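# Glue the cabinet back gap with a glue gun

## Task

Using the cordless glue gun, lay glue along the gap in the cabinet's back panel between the two purple tapes so that it joins the boards on both sides over the full length of the gap. Some stray glue is tolerated, but more than a small amount off the gap is penalized. Glue is dispensed only while the trigger is travelling inward, and the quantity depends on trigger travel rather than duration, so release the trigger fully before every new squeeze. Glue only sticks when the nozzle nearly touches the wood and points roughly perpendicular to it. The gun holds enough for three complete squeezes. The trigger is stiff, so a raised force_limit may help. Afterwards, return the gun to its original spot standing upright. Nothing may depend on the robot holding it to count as complete: release the gun and move the hand away at the end.

## Robot and tools

Robot: a single arm with a five-fingered right hand. The 'hand point' sits 0.05 m in front of the palm, where the index pad and thumb tip meet in a pinch. Its own axes: +z runs along the straightened fingers, +y points out of the palm, +x runs across the palm from the thumb toward the little finger. Straight fingers extend 0.06-0.07 m past the point along +z. A fixed bracket on the little-finger side of the wrist protrudes 0.03 m beyond the point in +y and 0.11 m across the palm; it can collide with things.

Scene frame: origin on the table top beneath the arm base, +z up, +y to the left when facing +x. Results print the hand point position (m) and orientation quaternion (w,x,y,z) in this frame, plus velocities. Printed positions can be slightly off, more so at long reach.

A ROW is 14 numbers, each in [-1, 1], in this order: dx, dy, dz, rx, ry, rz, little, ring, middle, index, thumb_bend, thumb_turn, force_limit, speed. The first six are an offset, not a pose: a target relative to the hand point pose shown in the most recent result that reports it (if none yet, or for a second call within one reply, relative to where the hand is when the action starts), expressed in the hand point's own axes. 1.0 equals 0.6 m for dx/dy/dz and 180 degrees for rx/ry/rz; the three rotation numbers form one rotation vector. Every row in an action is measured from that same reference, not chained. All-zero offsets drive the hand back to the reference; they are not a pause. Finger numbers are absolute targets: +1 straight/open, -1 curled shut; thumb_turn +1 beside the palm, -1 across in front of it. A pinch is roughly index -0.22, thumb_bend -0.75, thumb_turn -0.57. force_limit maps -1..+1 to about 0..10 N at a fingertip (0..15 N for the thumb motors) and only limits closing. speed maps -1..+1 to near zero..full, a full stroke taking 0.6 s at full speed.

Tools:
- execute_actions {actions, pictures}: actions holds at most one item. An empty list just returns the state. {"rows": [...], "steps": n} runs up to 15 control steps of 1/30 s (default 15), one row per step, the last row repeated if rows run out. {"steps": n} without rows waits up to 300 steps counted from the previous result, reply time included. pictures toggles camera images.
- move {target, speed, stop_force}: target is one 14-number row as above (offset from the same reference). The hand follows a straight path toward it lasting 0.5-10 s; paths longer than 10 s stop short. speed is path top speed in m/s, 0.002-0.5 (default 0.25), rotation capped at twice that in rad/s. stop_force, 9-40 N, ends the path when the wrist sensor sees that much added resistance along the line to the target for two steps, then backs off two steps and holds; unreliable if the move also rotates; not allowed in the first 0.2 s; omit it when pulling away from something you press on. The path ignores obstacles. The result adds a 'move:' line: done, contact, held, off_target, moving or fault, plus limits (paced = command clipped; held = some steps blocked) and the distance to target.
- wait {seconds 0-10}: lets time pass with nothing new sent.
- zoom_image {camera, region [x0,y0,x1,y1]}: enlarges part of the latest image from cam_head_left, cam_head_right, cam_high, cam_low or cam_wrist (each 672x504); region at most 504x504.
- show_instructions: shows the reference pages (the glue gun pages).
- finished_scene {scene}: ends the current scene, irreversibly, and reports success.

Motion details: each step the commanded pose is clipped to within 100 mm and 16 degrees of the measured pose, and arm commands lag about 0.17 s. After a long move check the printed pose and send the remainder. 'pose unreachable' and HELD mean the clearance check altered or blocked a step. 'Hand target' shows where the controller is currently heading.

Hand behaviour: a motor moves only when its target changes by at least 0.01, then runs until it arrives or, closing, hits force_limit, then locks (holding at least 15 N). Results list hand_measured, hand_stopped_by (moving, target, force, stalled, fault) and hand_load_n (positive = pushed open) in motor order. Resending the same values keeps a grip; to squeeze harder raise force_limit and send a target further closed than measured. Loads falling to about zero signal a lost grip. For the stiff trigger, use a high force_limit, and fully open the trigger finger between squeezes; glue flows only during inward travel, proportional to travel, three full squeezes total.

Wrist force/torque lines give sensor readings in the hand's axes (offset up to ~4 N, noise up to ~2.4 N, saturating near 50 N); pressing on a surface shows force pointing back into the arm.

Hazards: the arm is stiff, so driving even slightly past a firm contact can trigger a fault. Torque at a joint reaching its limit (132 N m for the big three, 24.6 N m for the wrist joints) or any external force of 150 N halts the arm for 10 s. Holding loads heats motors; a MOTOR HOT warning appears at 70 °C and brakes engage at 85 °C. Avoid drops, slips, slams and hard pushes, and never knock anything off the table, which fails the task. Keep the nozzle close and perpendicular to the wood when squeezing; finish by standing the gun upright where it began, opening the hand and withdrawing.

Each tool is called after ">>>" as name(argument=value, ...), one argument or row to a line, values as JSON.

Reference images:

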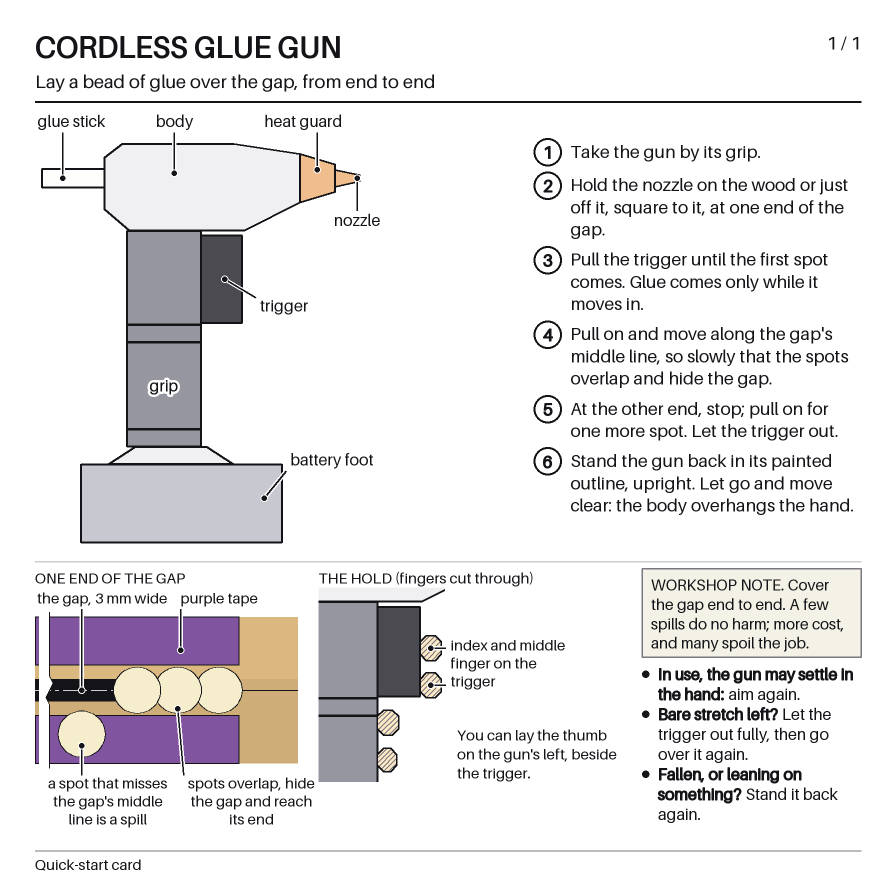

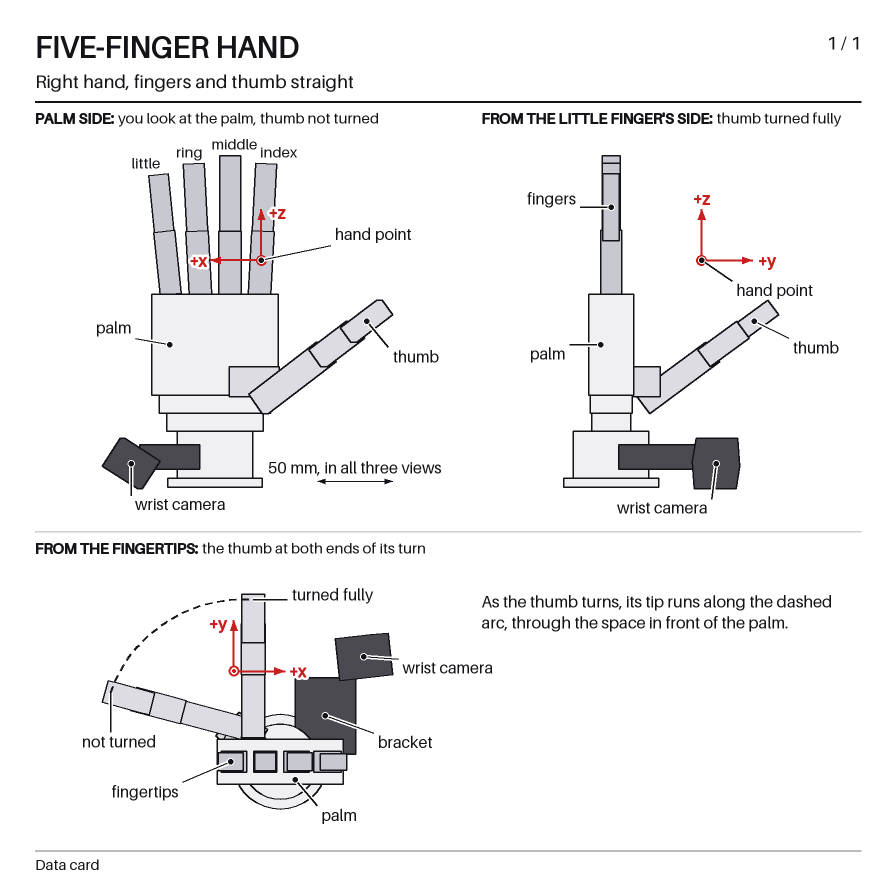

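## Session

>>> execute_actions(
  actions=[],
)

Scene clock: 0.00 s of 8600.00 s.
end_effector_position=(+0.2057, +0.3239, +0.1759) hand_measured=(+1.000, +1.000, +1.000, +1.000, +1.000, +1.000) hand_load_n=(+0.0, +0.0, +0.0, +0.0, +0.0, +0.0) hand_stopped_by=(target, target, target, target, target, target) hand_force_limit=0.00 hand_speed=-0.80 end_effector_quat_wxyz=(+0.052, +0.144, +0.987, -0.056) end_effector_velocity=(+0.000, +0.000, -0.000) end_effector_angular_velocity=(+0.000, -0.001, +0.000)
Joint positions: [ 0.844 -1.187  2.17   0.469  1.677 -0.566]
Joint velocities: [-0.     0.001  0.    -0.002  0.    -0.   ]
Wrist force (N, on the end effector, along its own x y z axes, offset not removed): no reading
Wrist torque (N m, same axes, about the end effector's origin, offset not removed): no reading
Hand target: +0.206, +0.324, +0.176; +0.052, +0.144, +0.987, -0.056

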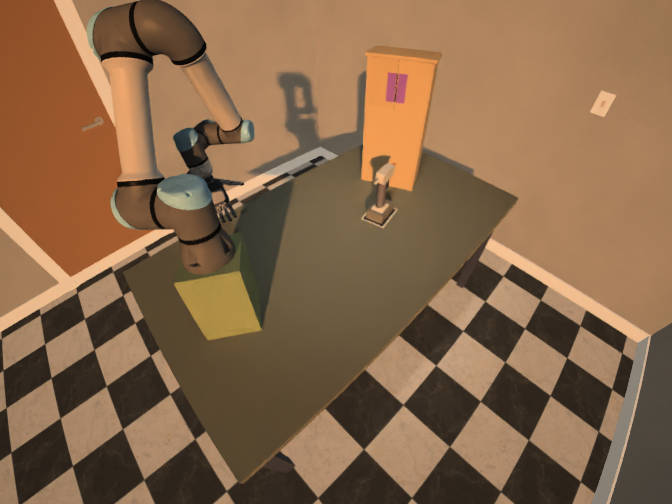

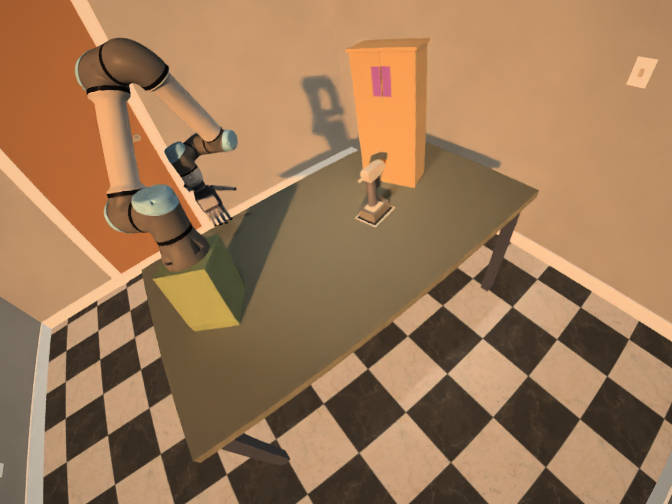

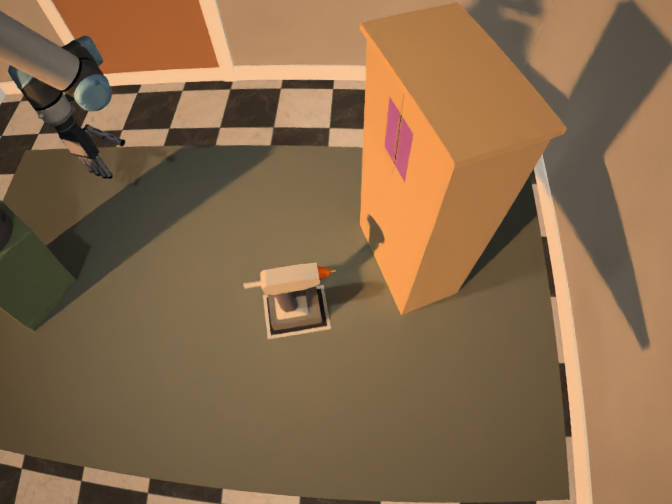

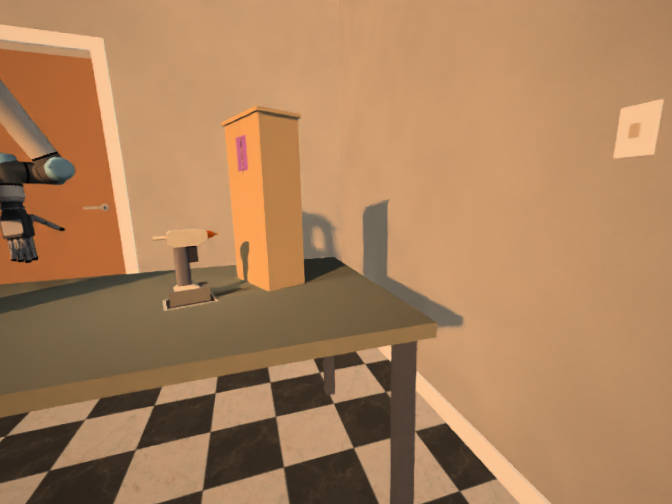

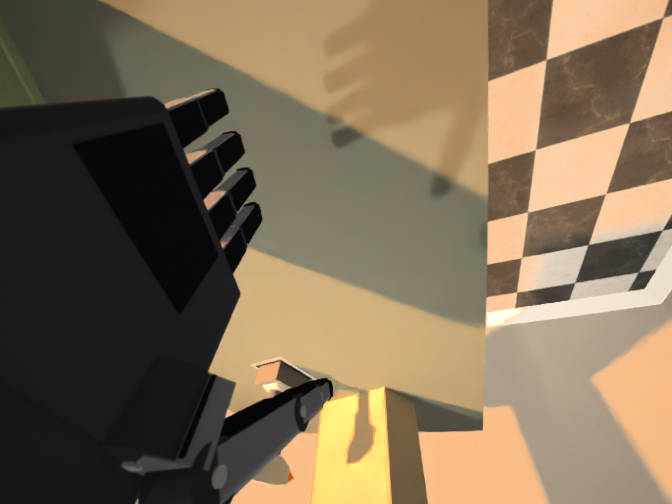

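>>> move(
  target=[-0.645,-0.063,-0.26,-0.153,-0.458,-0.092,1,1,1,1,1,-1,0,0],
)

>>> move(
  target=[0,-0.5,0,0,0,0,1,1,1,1,1,-1,0,0],
)

Scene clock: 11.87 s of 8600.00 s.
end_effector_position=(+0.5499, +0.1999, +0.3795) hand_measured=(+1.000, +1.000, +1.000, +1.000, +1.000, -1.000) hand_load_n=(+0.0, +0.0, +0.0, +0.0, +0.0, +0.0) hand_stopped_by=(target, target, target, target, target, target) hand_force_limit=0.00 hand_speed=0.00 end_effector_quat_wxyz=(+0.702, -0.074, +0.704, +0.073) end_effector_velocity=(+0.002, -0.000, +0.001) end_effector_angular_velocity=(+0.002, -0.011, +0.005)
Joint positions: [-0.062 -1.341  2.429 -1.189  1.177 -1.427]
Joint velocities: [-0.002  0.009 -0.004 -0.018 -0.005  0.005]
Wrist force (N, on the end effector, along its own x y z axes, offset not removed): [2.5 1.6 -1.2]
Wrist torque (N m, same axes, about the end effector's origin, offset not removed): [0.51 -0.48 0.10]
Hand target: +0.550, +0.200, +0.380; +0.703, -0.074, +0.704, +0.073
Off the commanded pose: 0.001 m, 0 deg.
After step 90, 5.17 s passed at rest.
move: done

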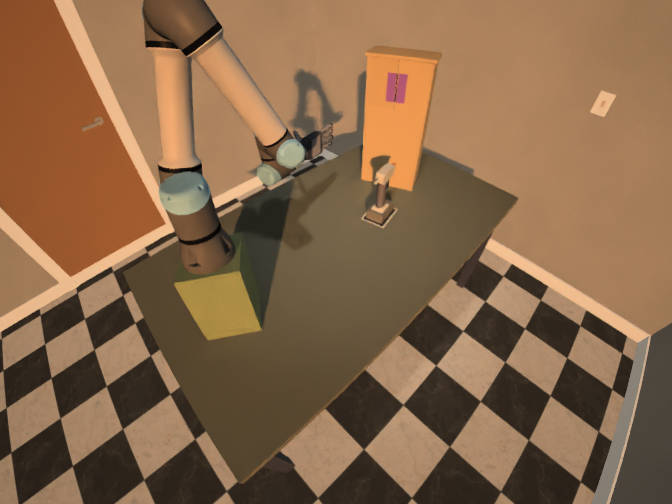

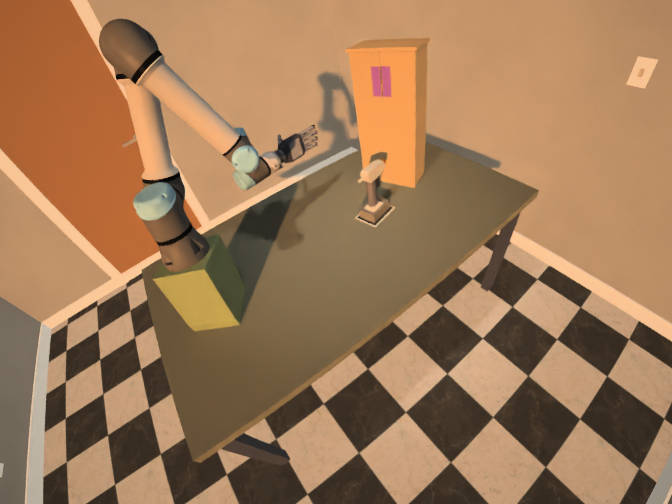

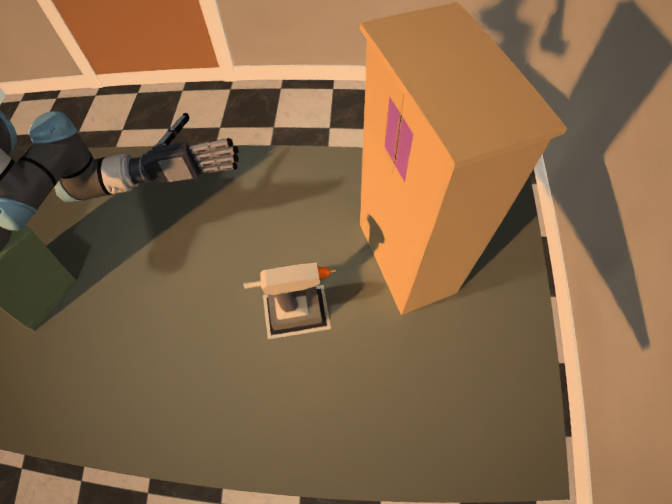

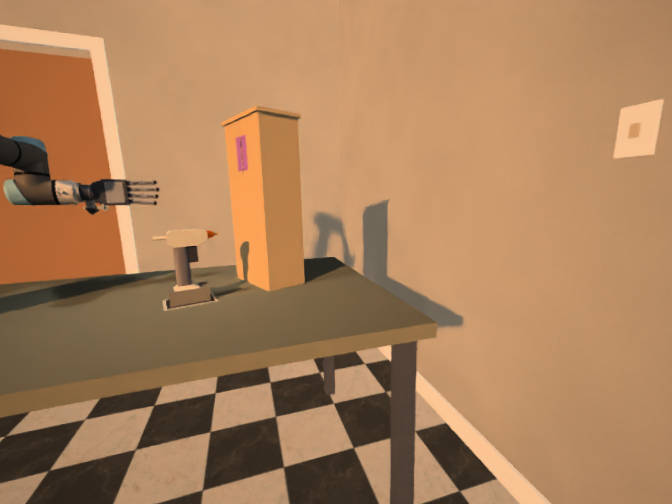

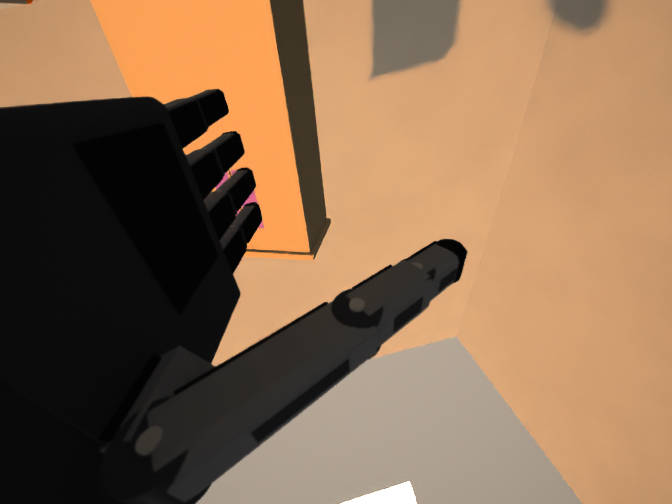

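Scene clock: 13.73 s of 8600.00 s.
end_effector_position=(+0.6117, -0.0933, +0.3794) hand_measured=(+1.000, +1.000, +1.000, +1.000, +1.000, -1.000) hand_load_n=(+0.0, +0.0, +0.0, +0.0, +0.0, +0.0) hand_stopped_by=(target, target, target, target, target, target) hand_force_limit=0.00 hand_speed=0.00 end_effector_quat_wxyz=(+0.702, -0.074, +0.705, +0.072) end_effector_velocity=(+0.001, -0.002, -0.000) end_effector_angular_velocity=(-0.002, -0.001, +0.004)
Joint positions: [-0.709 -1.084  2.143 -1.241  0.535 -1.309]
Joint velocities: [-0.002  0.004 -0.007 -0.    -0.005  0.001]
Wrist force (N, on the end effector, along its own x y z axes, offset not removed): [-1.1 -1.6 4.2]
Wrist torque (N m, same axes, about the end effector's origin, offset not removed): [-0.38 0.02 -0.27]
Hand target: +0.612, -0.094, +0.379; +0.702, -0.074, +0.705, +0.072
Off the commanded pose: 0.001 m, 0 deg.
move: done

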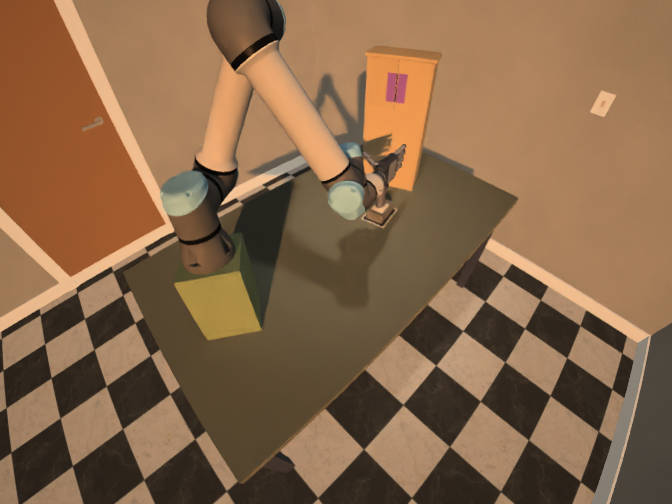

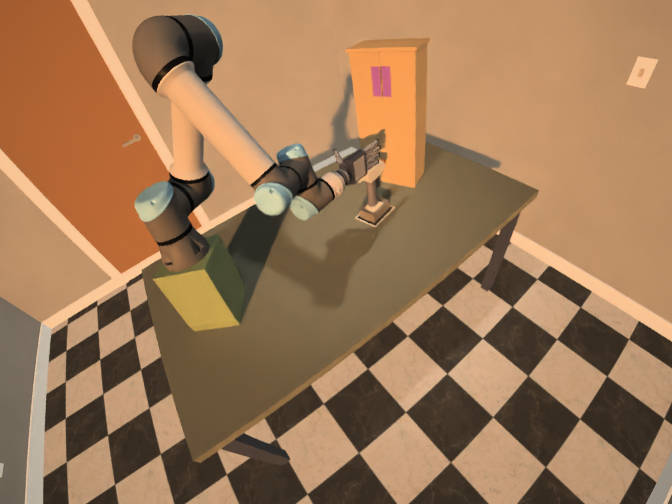

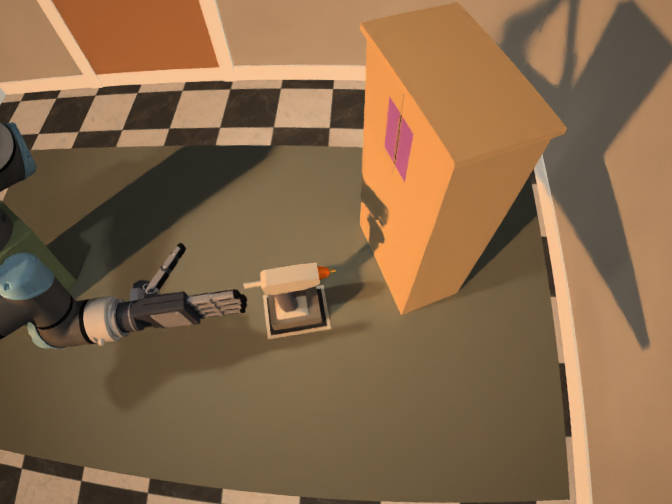

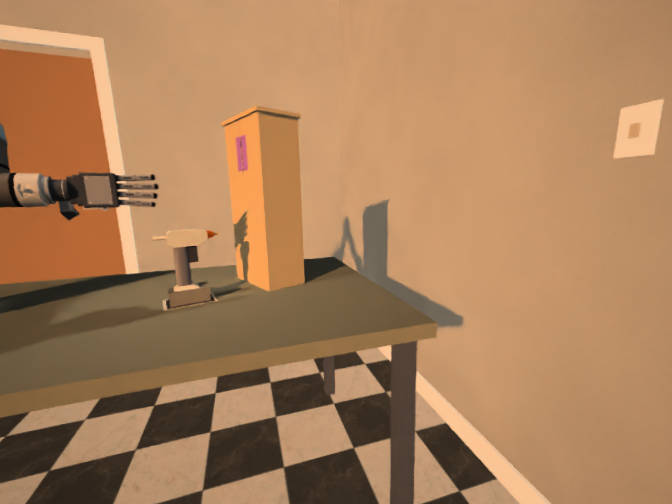

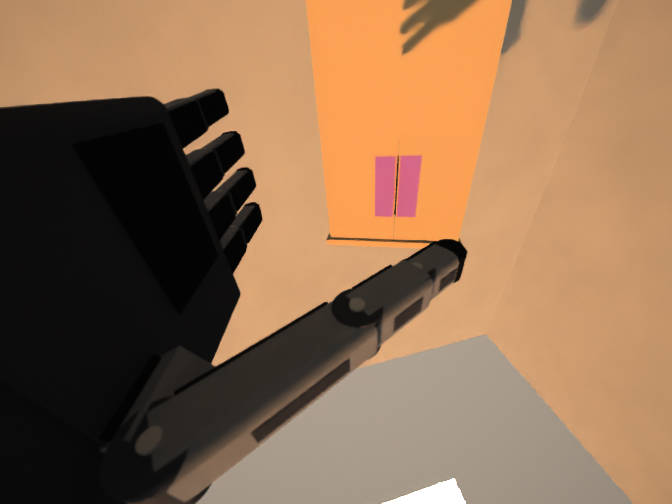

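>>> move(
  target=[0.39,0,-0.08,0,0,0,1,1,1,1,1,-1,0,0],
)

Scene clock: 17.53 s of 8600.00 s.
end_effector_position=(+0.5636, -0.1034, +0.1461) hand_measured=(+1.000, +1.000, +1.000, +1.000, +1.000, -1.000) hand_load_n=(+0.0, +0.0, +0.0, +0.0, +0.0, +0.0) hand_stopped_by=(target, target, target, target, target, target) hand_force_limit=0.00 hand_speed=0.00 end_effector_quat_wxyz=(+0.702, -0.074, +0.705, +0.072) end_effector_velocity=(+0.000, -0.001, -0.003) end_effector_angular_velocity=(-0.000, -0.004, +0.001)
Joint positions: [-0.738 -0.461  2.106 -1.835  0.507 -1.3  ]
Joint velocities: [ 0.001  0.01  -0.006 -0.012  0.001  0.006]
Wrist force (N, on the end effector, along its own x y z axes, offset not removed): [-2.1 0.5 3.6]
Wrist torque (N m, same axes, about the end effector's origin, offset not removed): [-0.20 0.06 0.02]
Hand target: +0.564, -0.103, +0.146; +0.702, -0.074, +0.705, +0.072
Off the commanded pose: 0.001 m, 0 deg.
move: done

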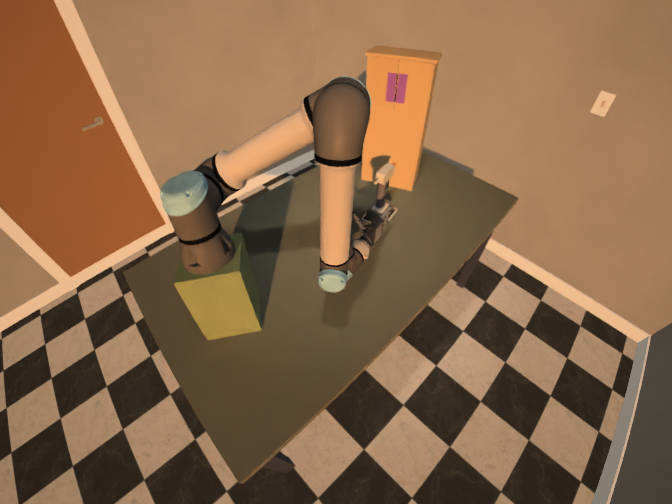

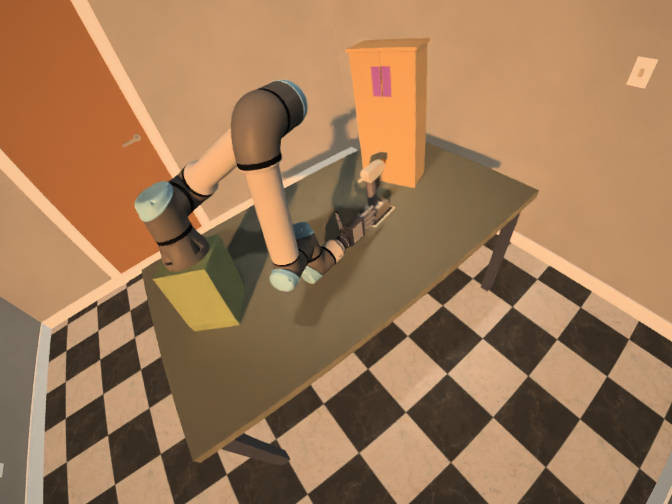

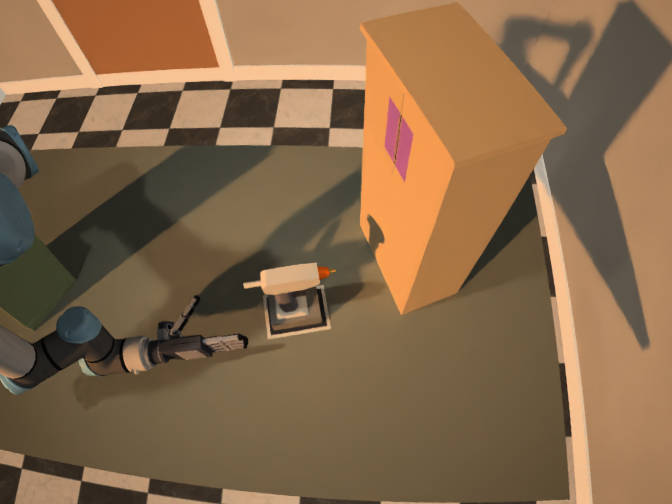

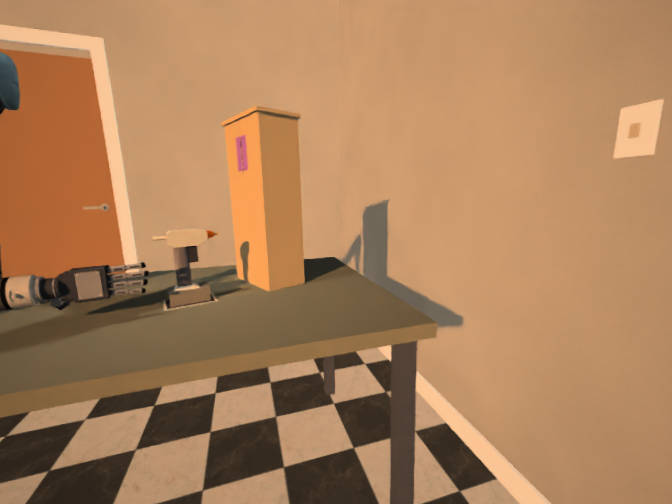

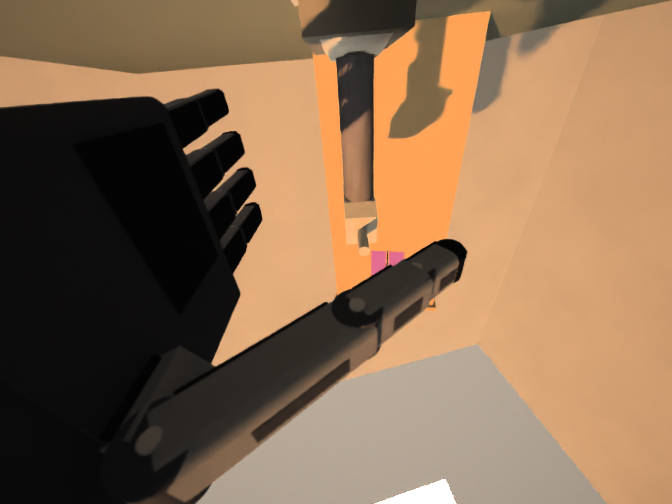

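>>> move(
  target=[-0.01,0.04,0.2,0,0,0,1,1,1,1,1,-1,0,0],
  speed=0.12,
)

>>> zoom_image(
  camera="cam_low",
  region=[80,210,240,330],
)

>>> zoom_image(
  camera="cam_high",
  region=[190,240,350,360],
)

Scene clock: 22.43 s of 8600.00 s.
end_effector_position=(+0.6758, -0.0553, +0.1517) hand_measured=(+1.000, +1.000, +1.000, +1.000, +1.000, -1.000) hand_load_n=(+0.0, +0.0, +0.0, +0.0, +0.0, +0.0) hand_stopped_by=(target, target, target, target, target, target) hand_force_limit=0.00 hand_speed=0.00 end_effector_quat_wxyz=(+0.702, -0.074, +0.705, +0.072) end_effector_velocity=(+0.003, +0.000, -0.001) end_effector_angular_velocity=(-0.001, +0.000, +0.000)
Joint positions: [-0.473 -0.5    1.888 -1.521  0.768 -1.37 ]
Joint velocities: [ 0.004  0.002 -0.009  0.008  0.004 -0.002]
Wrist force (N, on the end effector, along its own x y z axes, offset not removed): [-3.5 3.3 5.5]
Wrist torque (N m, same axes, about the end effector's origin, offset not removed): [0.13 0.67 -0.25]
Hand target: +0.676, -0.055, +0.151; +0.702, -0.074, +0.705, +0.072
Off the commanded pose: 0.000 m, 0 deg.
After step 90, 0.30 s passed at rest.
move: done

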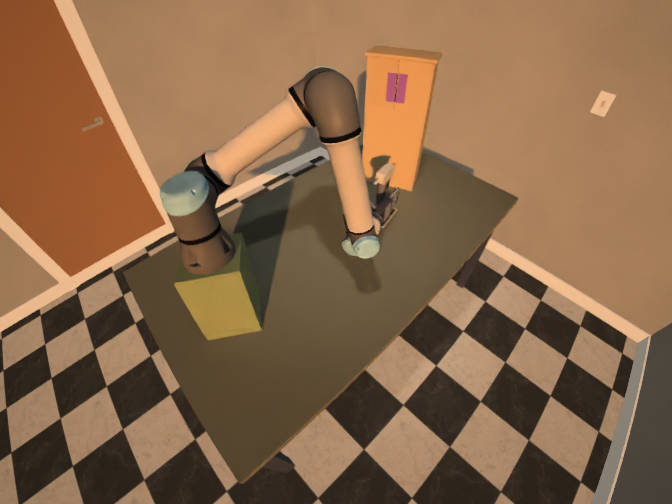

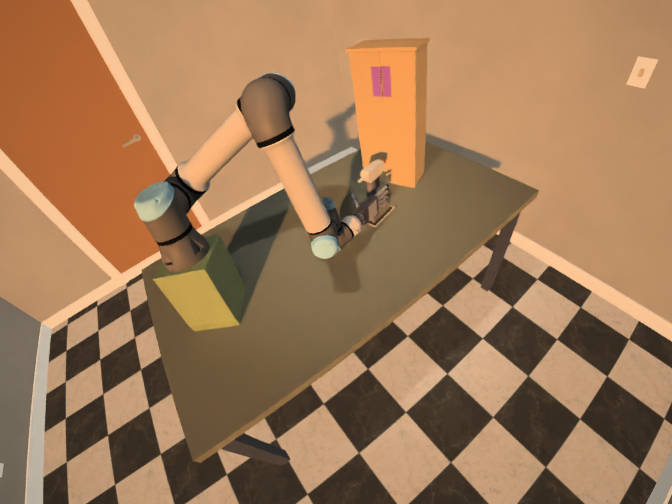

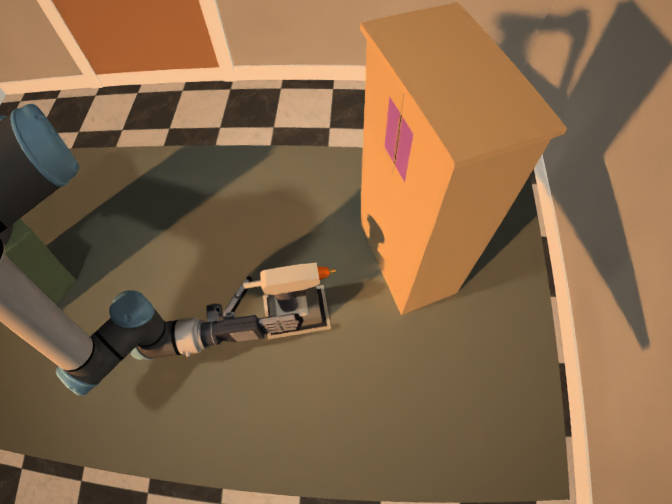

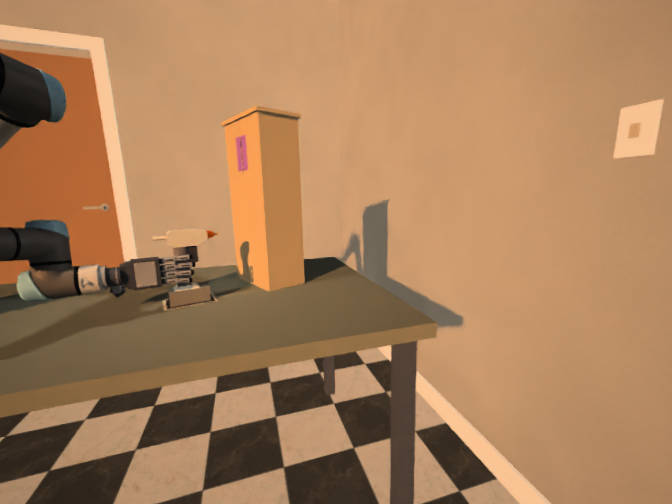

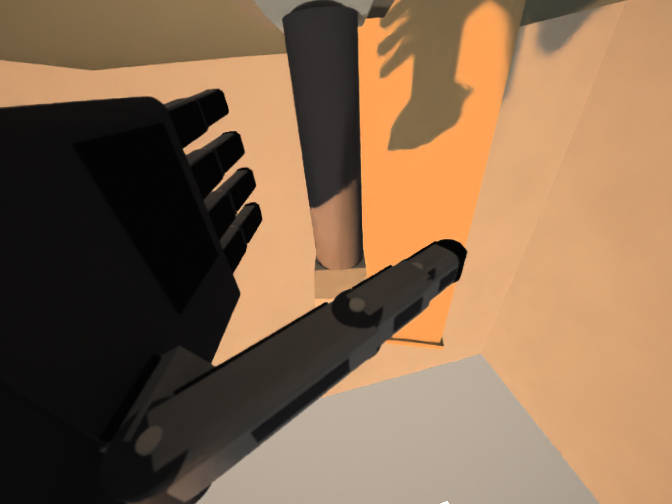

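Region (80, 210, 240, 330) of cam_low's 672x504 image, scaled by 3.150, with more detail than that image has; it fills the top 378 rows of this view, and the rest is white.

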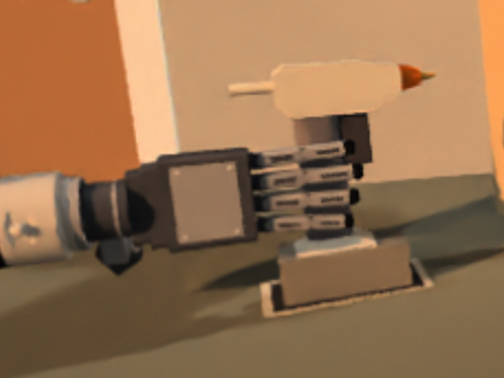

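Region (190, 240, 350, 360) of cam_high's 672x504 image, scaled by 3.150, with more detail than that image has; it fills the top 378 rows of this view, and the rest is white.

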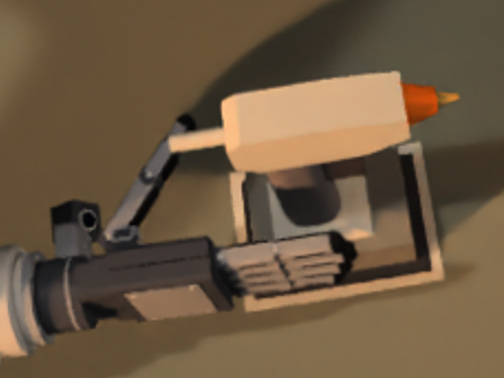

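>>> move(
  target=[-0.006,0.024,0.095,0,0,0,1,1,1,1,1,-1,0,0],
  speed=0.05,
)

>>> zoom_image(
  camera="cam_low",
  region=[100,210,260,330],
)

>>> zoom_image(
  camera="cam_high",
  region=[190,240,350,360],
)

Scene clock: 26.07 s of 8600.00 s.
end_effector_position=(+0.7284, -0.0295, +0.1550) hand_measured=(+1.000, +1.000, +1.000, +1.000, +1.000, -1.000) hand_load_n=(+0.0, +0.0, +0.0, +0.0, +0.0, +0.0) hand_stopped_by=(target, target, target, target, target, target) hand_force_limit=0.00 hand_speed=0.00 end_effector_quat_wxyz=(+0.702, -0.074, +0.705, +0.072) end_effector_velocity=(+0.002, +0.001, -0.001) end_effector_angular_velocity=(+0.002, +0.003, -0.001)
Joint positions: [-0.372 -0.498  1.766 -1.39   0.869 -1.388]
Joint velocities: [ 0.004  0.001 -0.005  0.007  0.004 -0.   ]
Wrist force (N, on the end effector, along its own x y z axes, offset not removed): [2.4 3.4 2.2]
Wrist torque (N m, same axes, about the end effector's origin, offset not removed): [0.35 -0.58 -0.20]
Hand target: +0.729, -0.029, +0.155; +0.702, -0.074, +0.705, +0.072
Off the commanded pose: 0.000 m, 0 deg.
move: done

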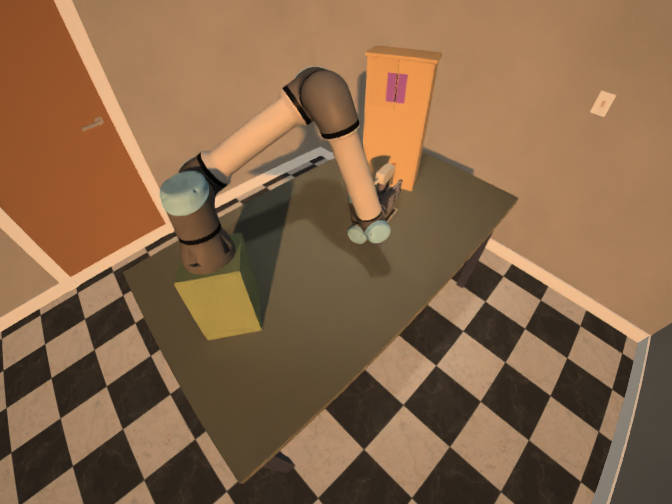

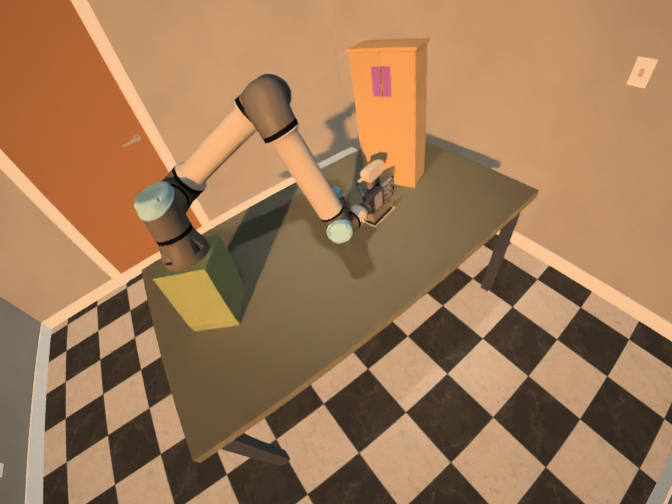

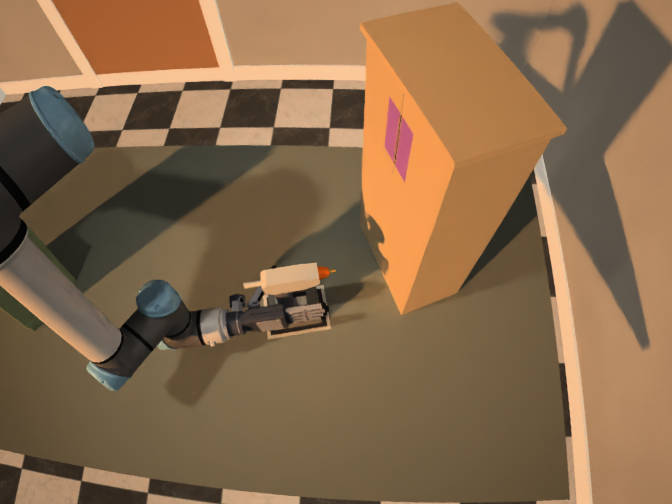

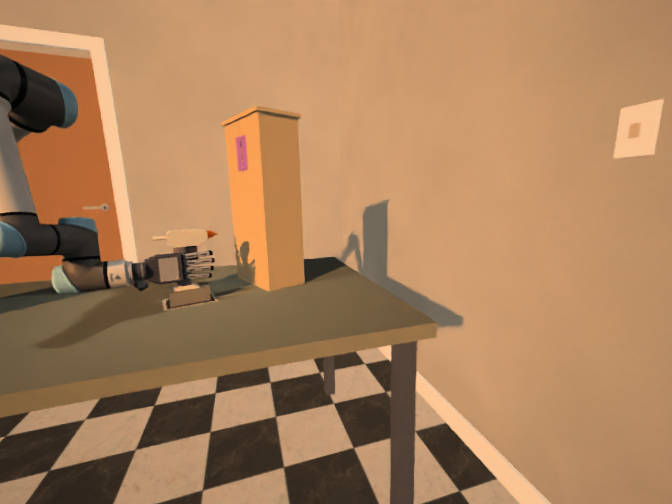

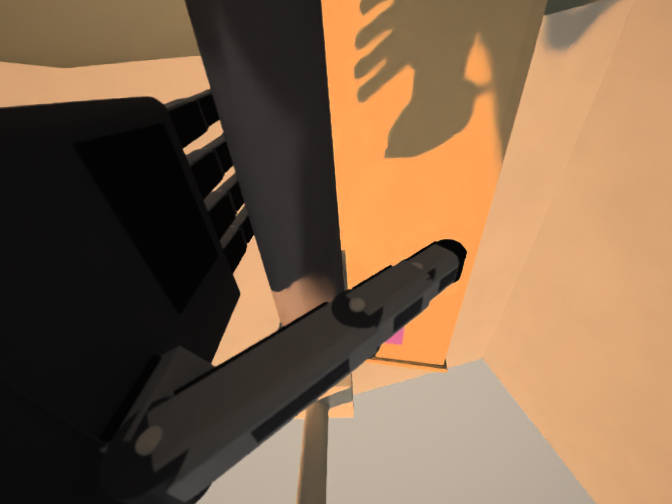

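Region (100, 210, 260, 330) of cam_low's 672x504 image, scaled by 3.150, with more detail than that image has; it fills the top 378 rows of this view, and the rest is white.

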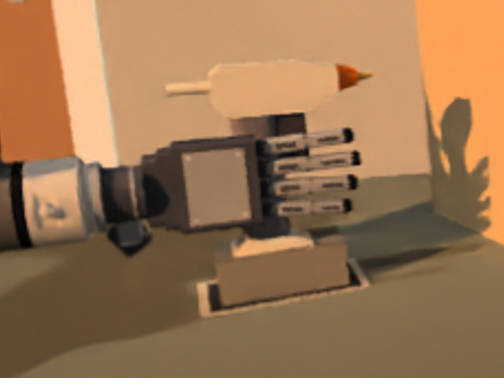

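Region (190, 240, 350, 360) of cam_high's 672x504 image, scaled by 3.150, with more detail than that image has; it fills the top 378 rows of this view, and the rest is white.

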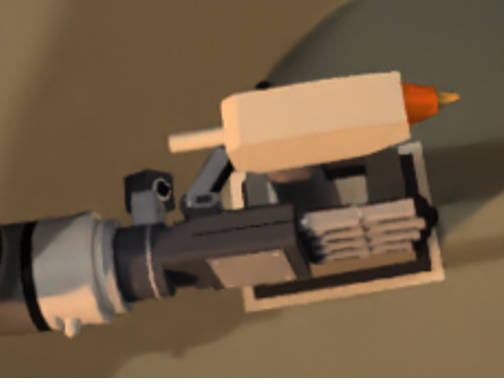

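>>> move(
  target=[0,0.013,0.033,0,0,0,1,1,1,1,1,-1,0,0],
  speed=0.03,
)

>>> zoom_image(
  camera="cam_high",
  region=[190,240,350,360],
)

Scene clock: 28.97 s of 8600.00 s.
end_effector_position=(+0.7459, -0.0180, +0.1549) hand_measured=(+1.000, +1.000, +1.000, +1.000, +1.000, -1.000) hand_load_n=(+0.0, +0.0, +0.0, +0.0, +0.0, +0.0) hand_stopped_by=(target, target, target, target, target, target) hand_force_limit=0.00 hand_speed=0.00 end_effector_quat_wxyz=(+0.702, -0.074, +0.705, +0.072) end_effector_velocity=(+0.003, +0.001, +0.000) end_effector_angular_velocity=(-0.001, -0.001, +0.000)
Joint positions: [-0.336 -0.493  1.723 -1.349  0.904 -1.393]
Joint velocities: [ 0.004  0.001 -0.007  0.006  0.004 -0.001]
Wrist force (N, on the end effector, along its own x y z axes, offset not removed): [-0.7 -0.9 4.9]
Wrist torque (N m, same axes, about the end effector's origin, offset not removed): [-0.62 -0.08 0.02]
Hand target: +0.746, -0.018, +0.155; +0.702, -0.074, +0.705, +0.072
Off the commanded pose: 0.000 m, 0 deg.
move: done

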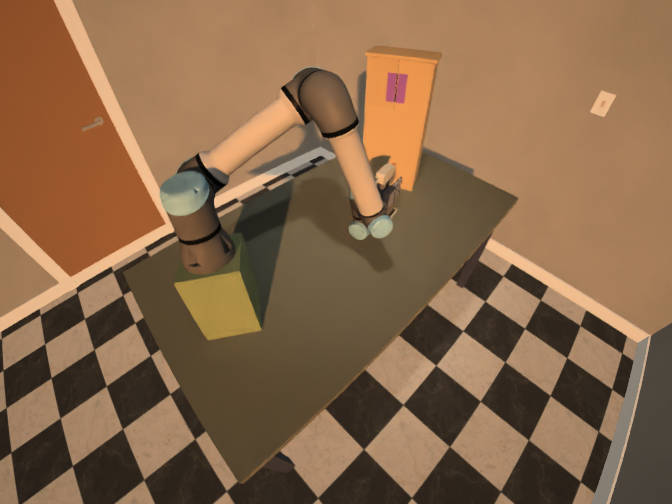

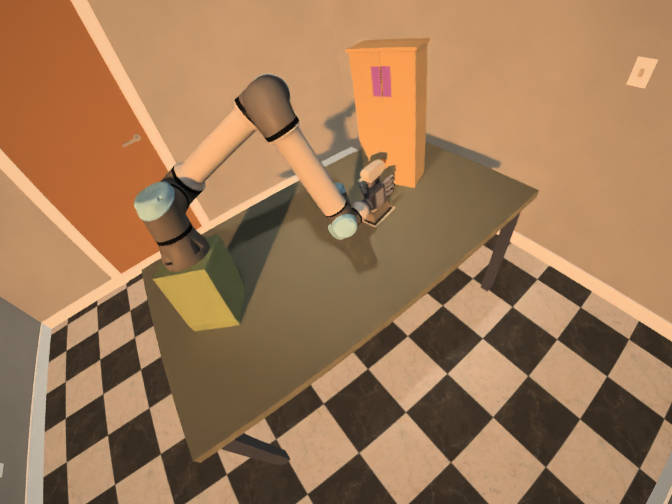

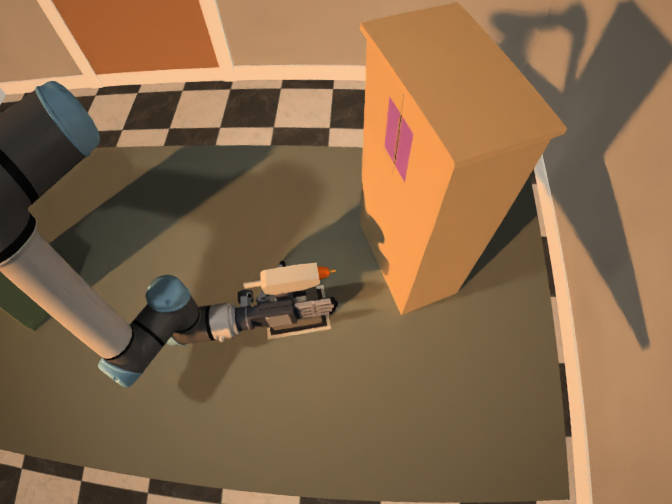

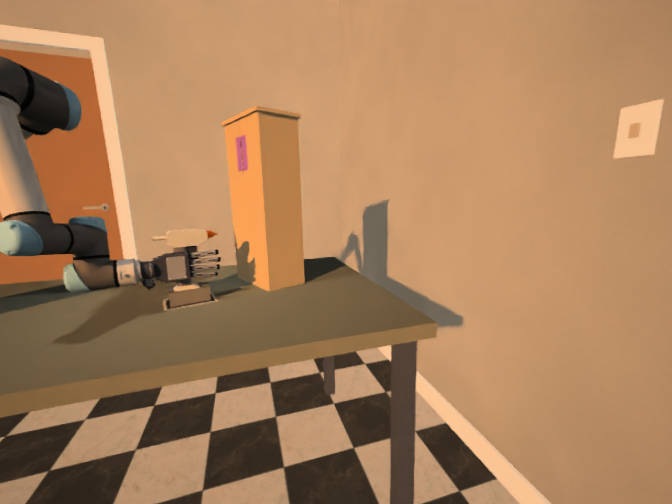

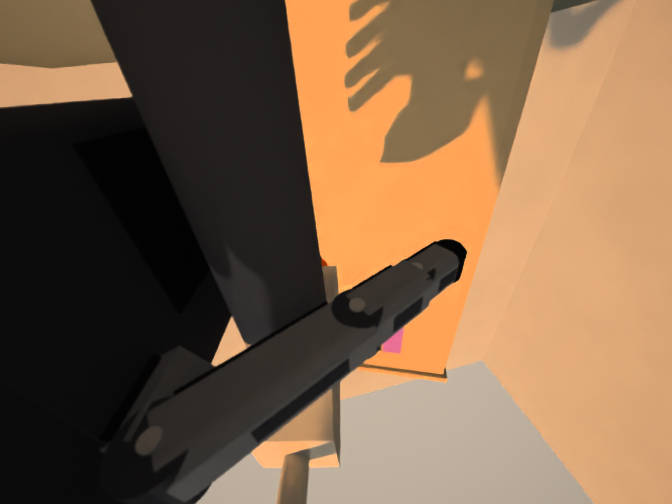

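Region (190, 240, 350, 360) of cam_high's 672x504 image, scaled by 3.150, with more detail than that image has; it fills the top 378 rows of this view, and the rest is white.

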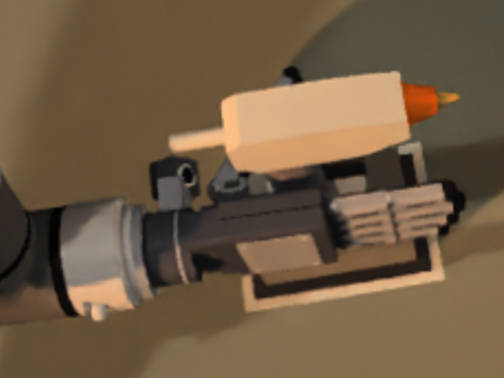

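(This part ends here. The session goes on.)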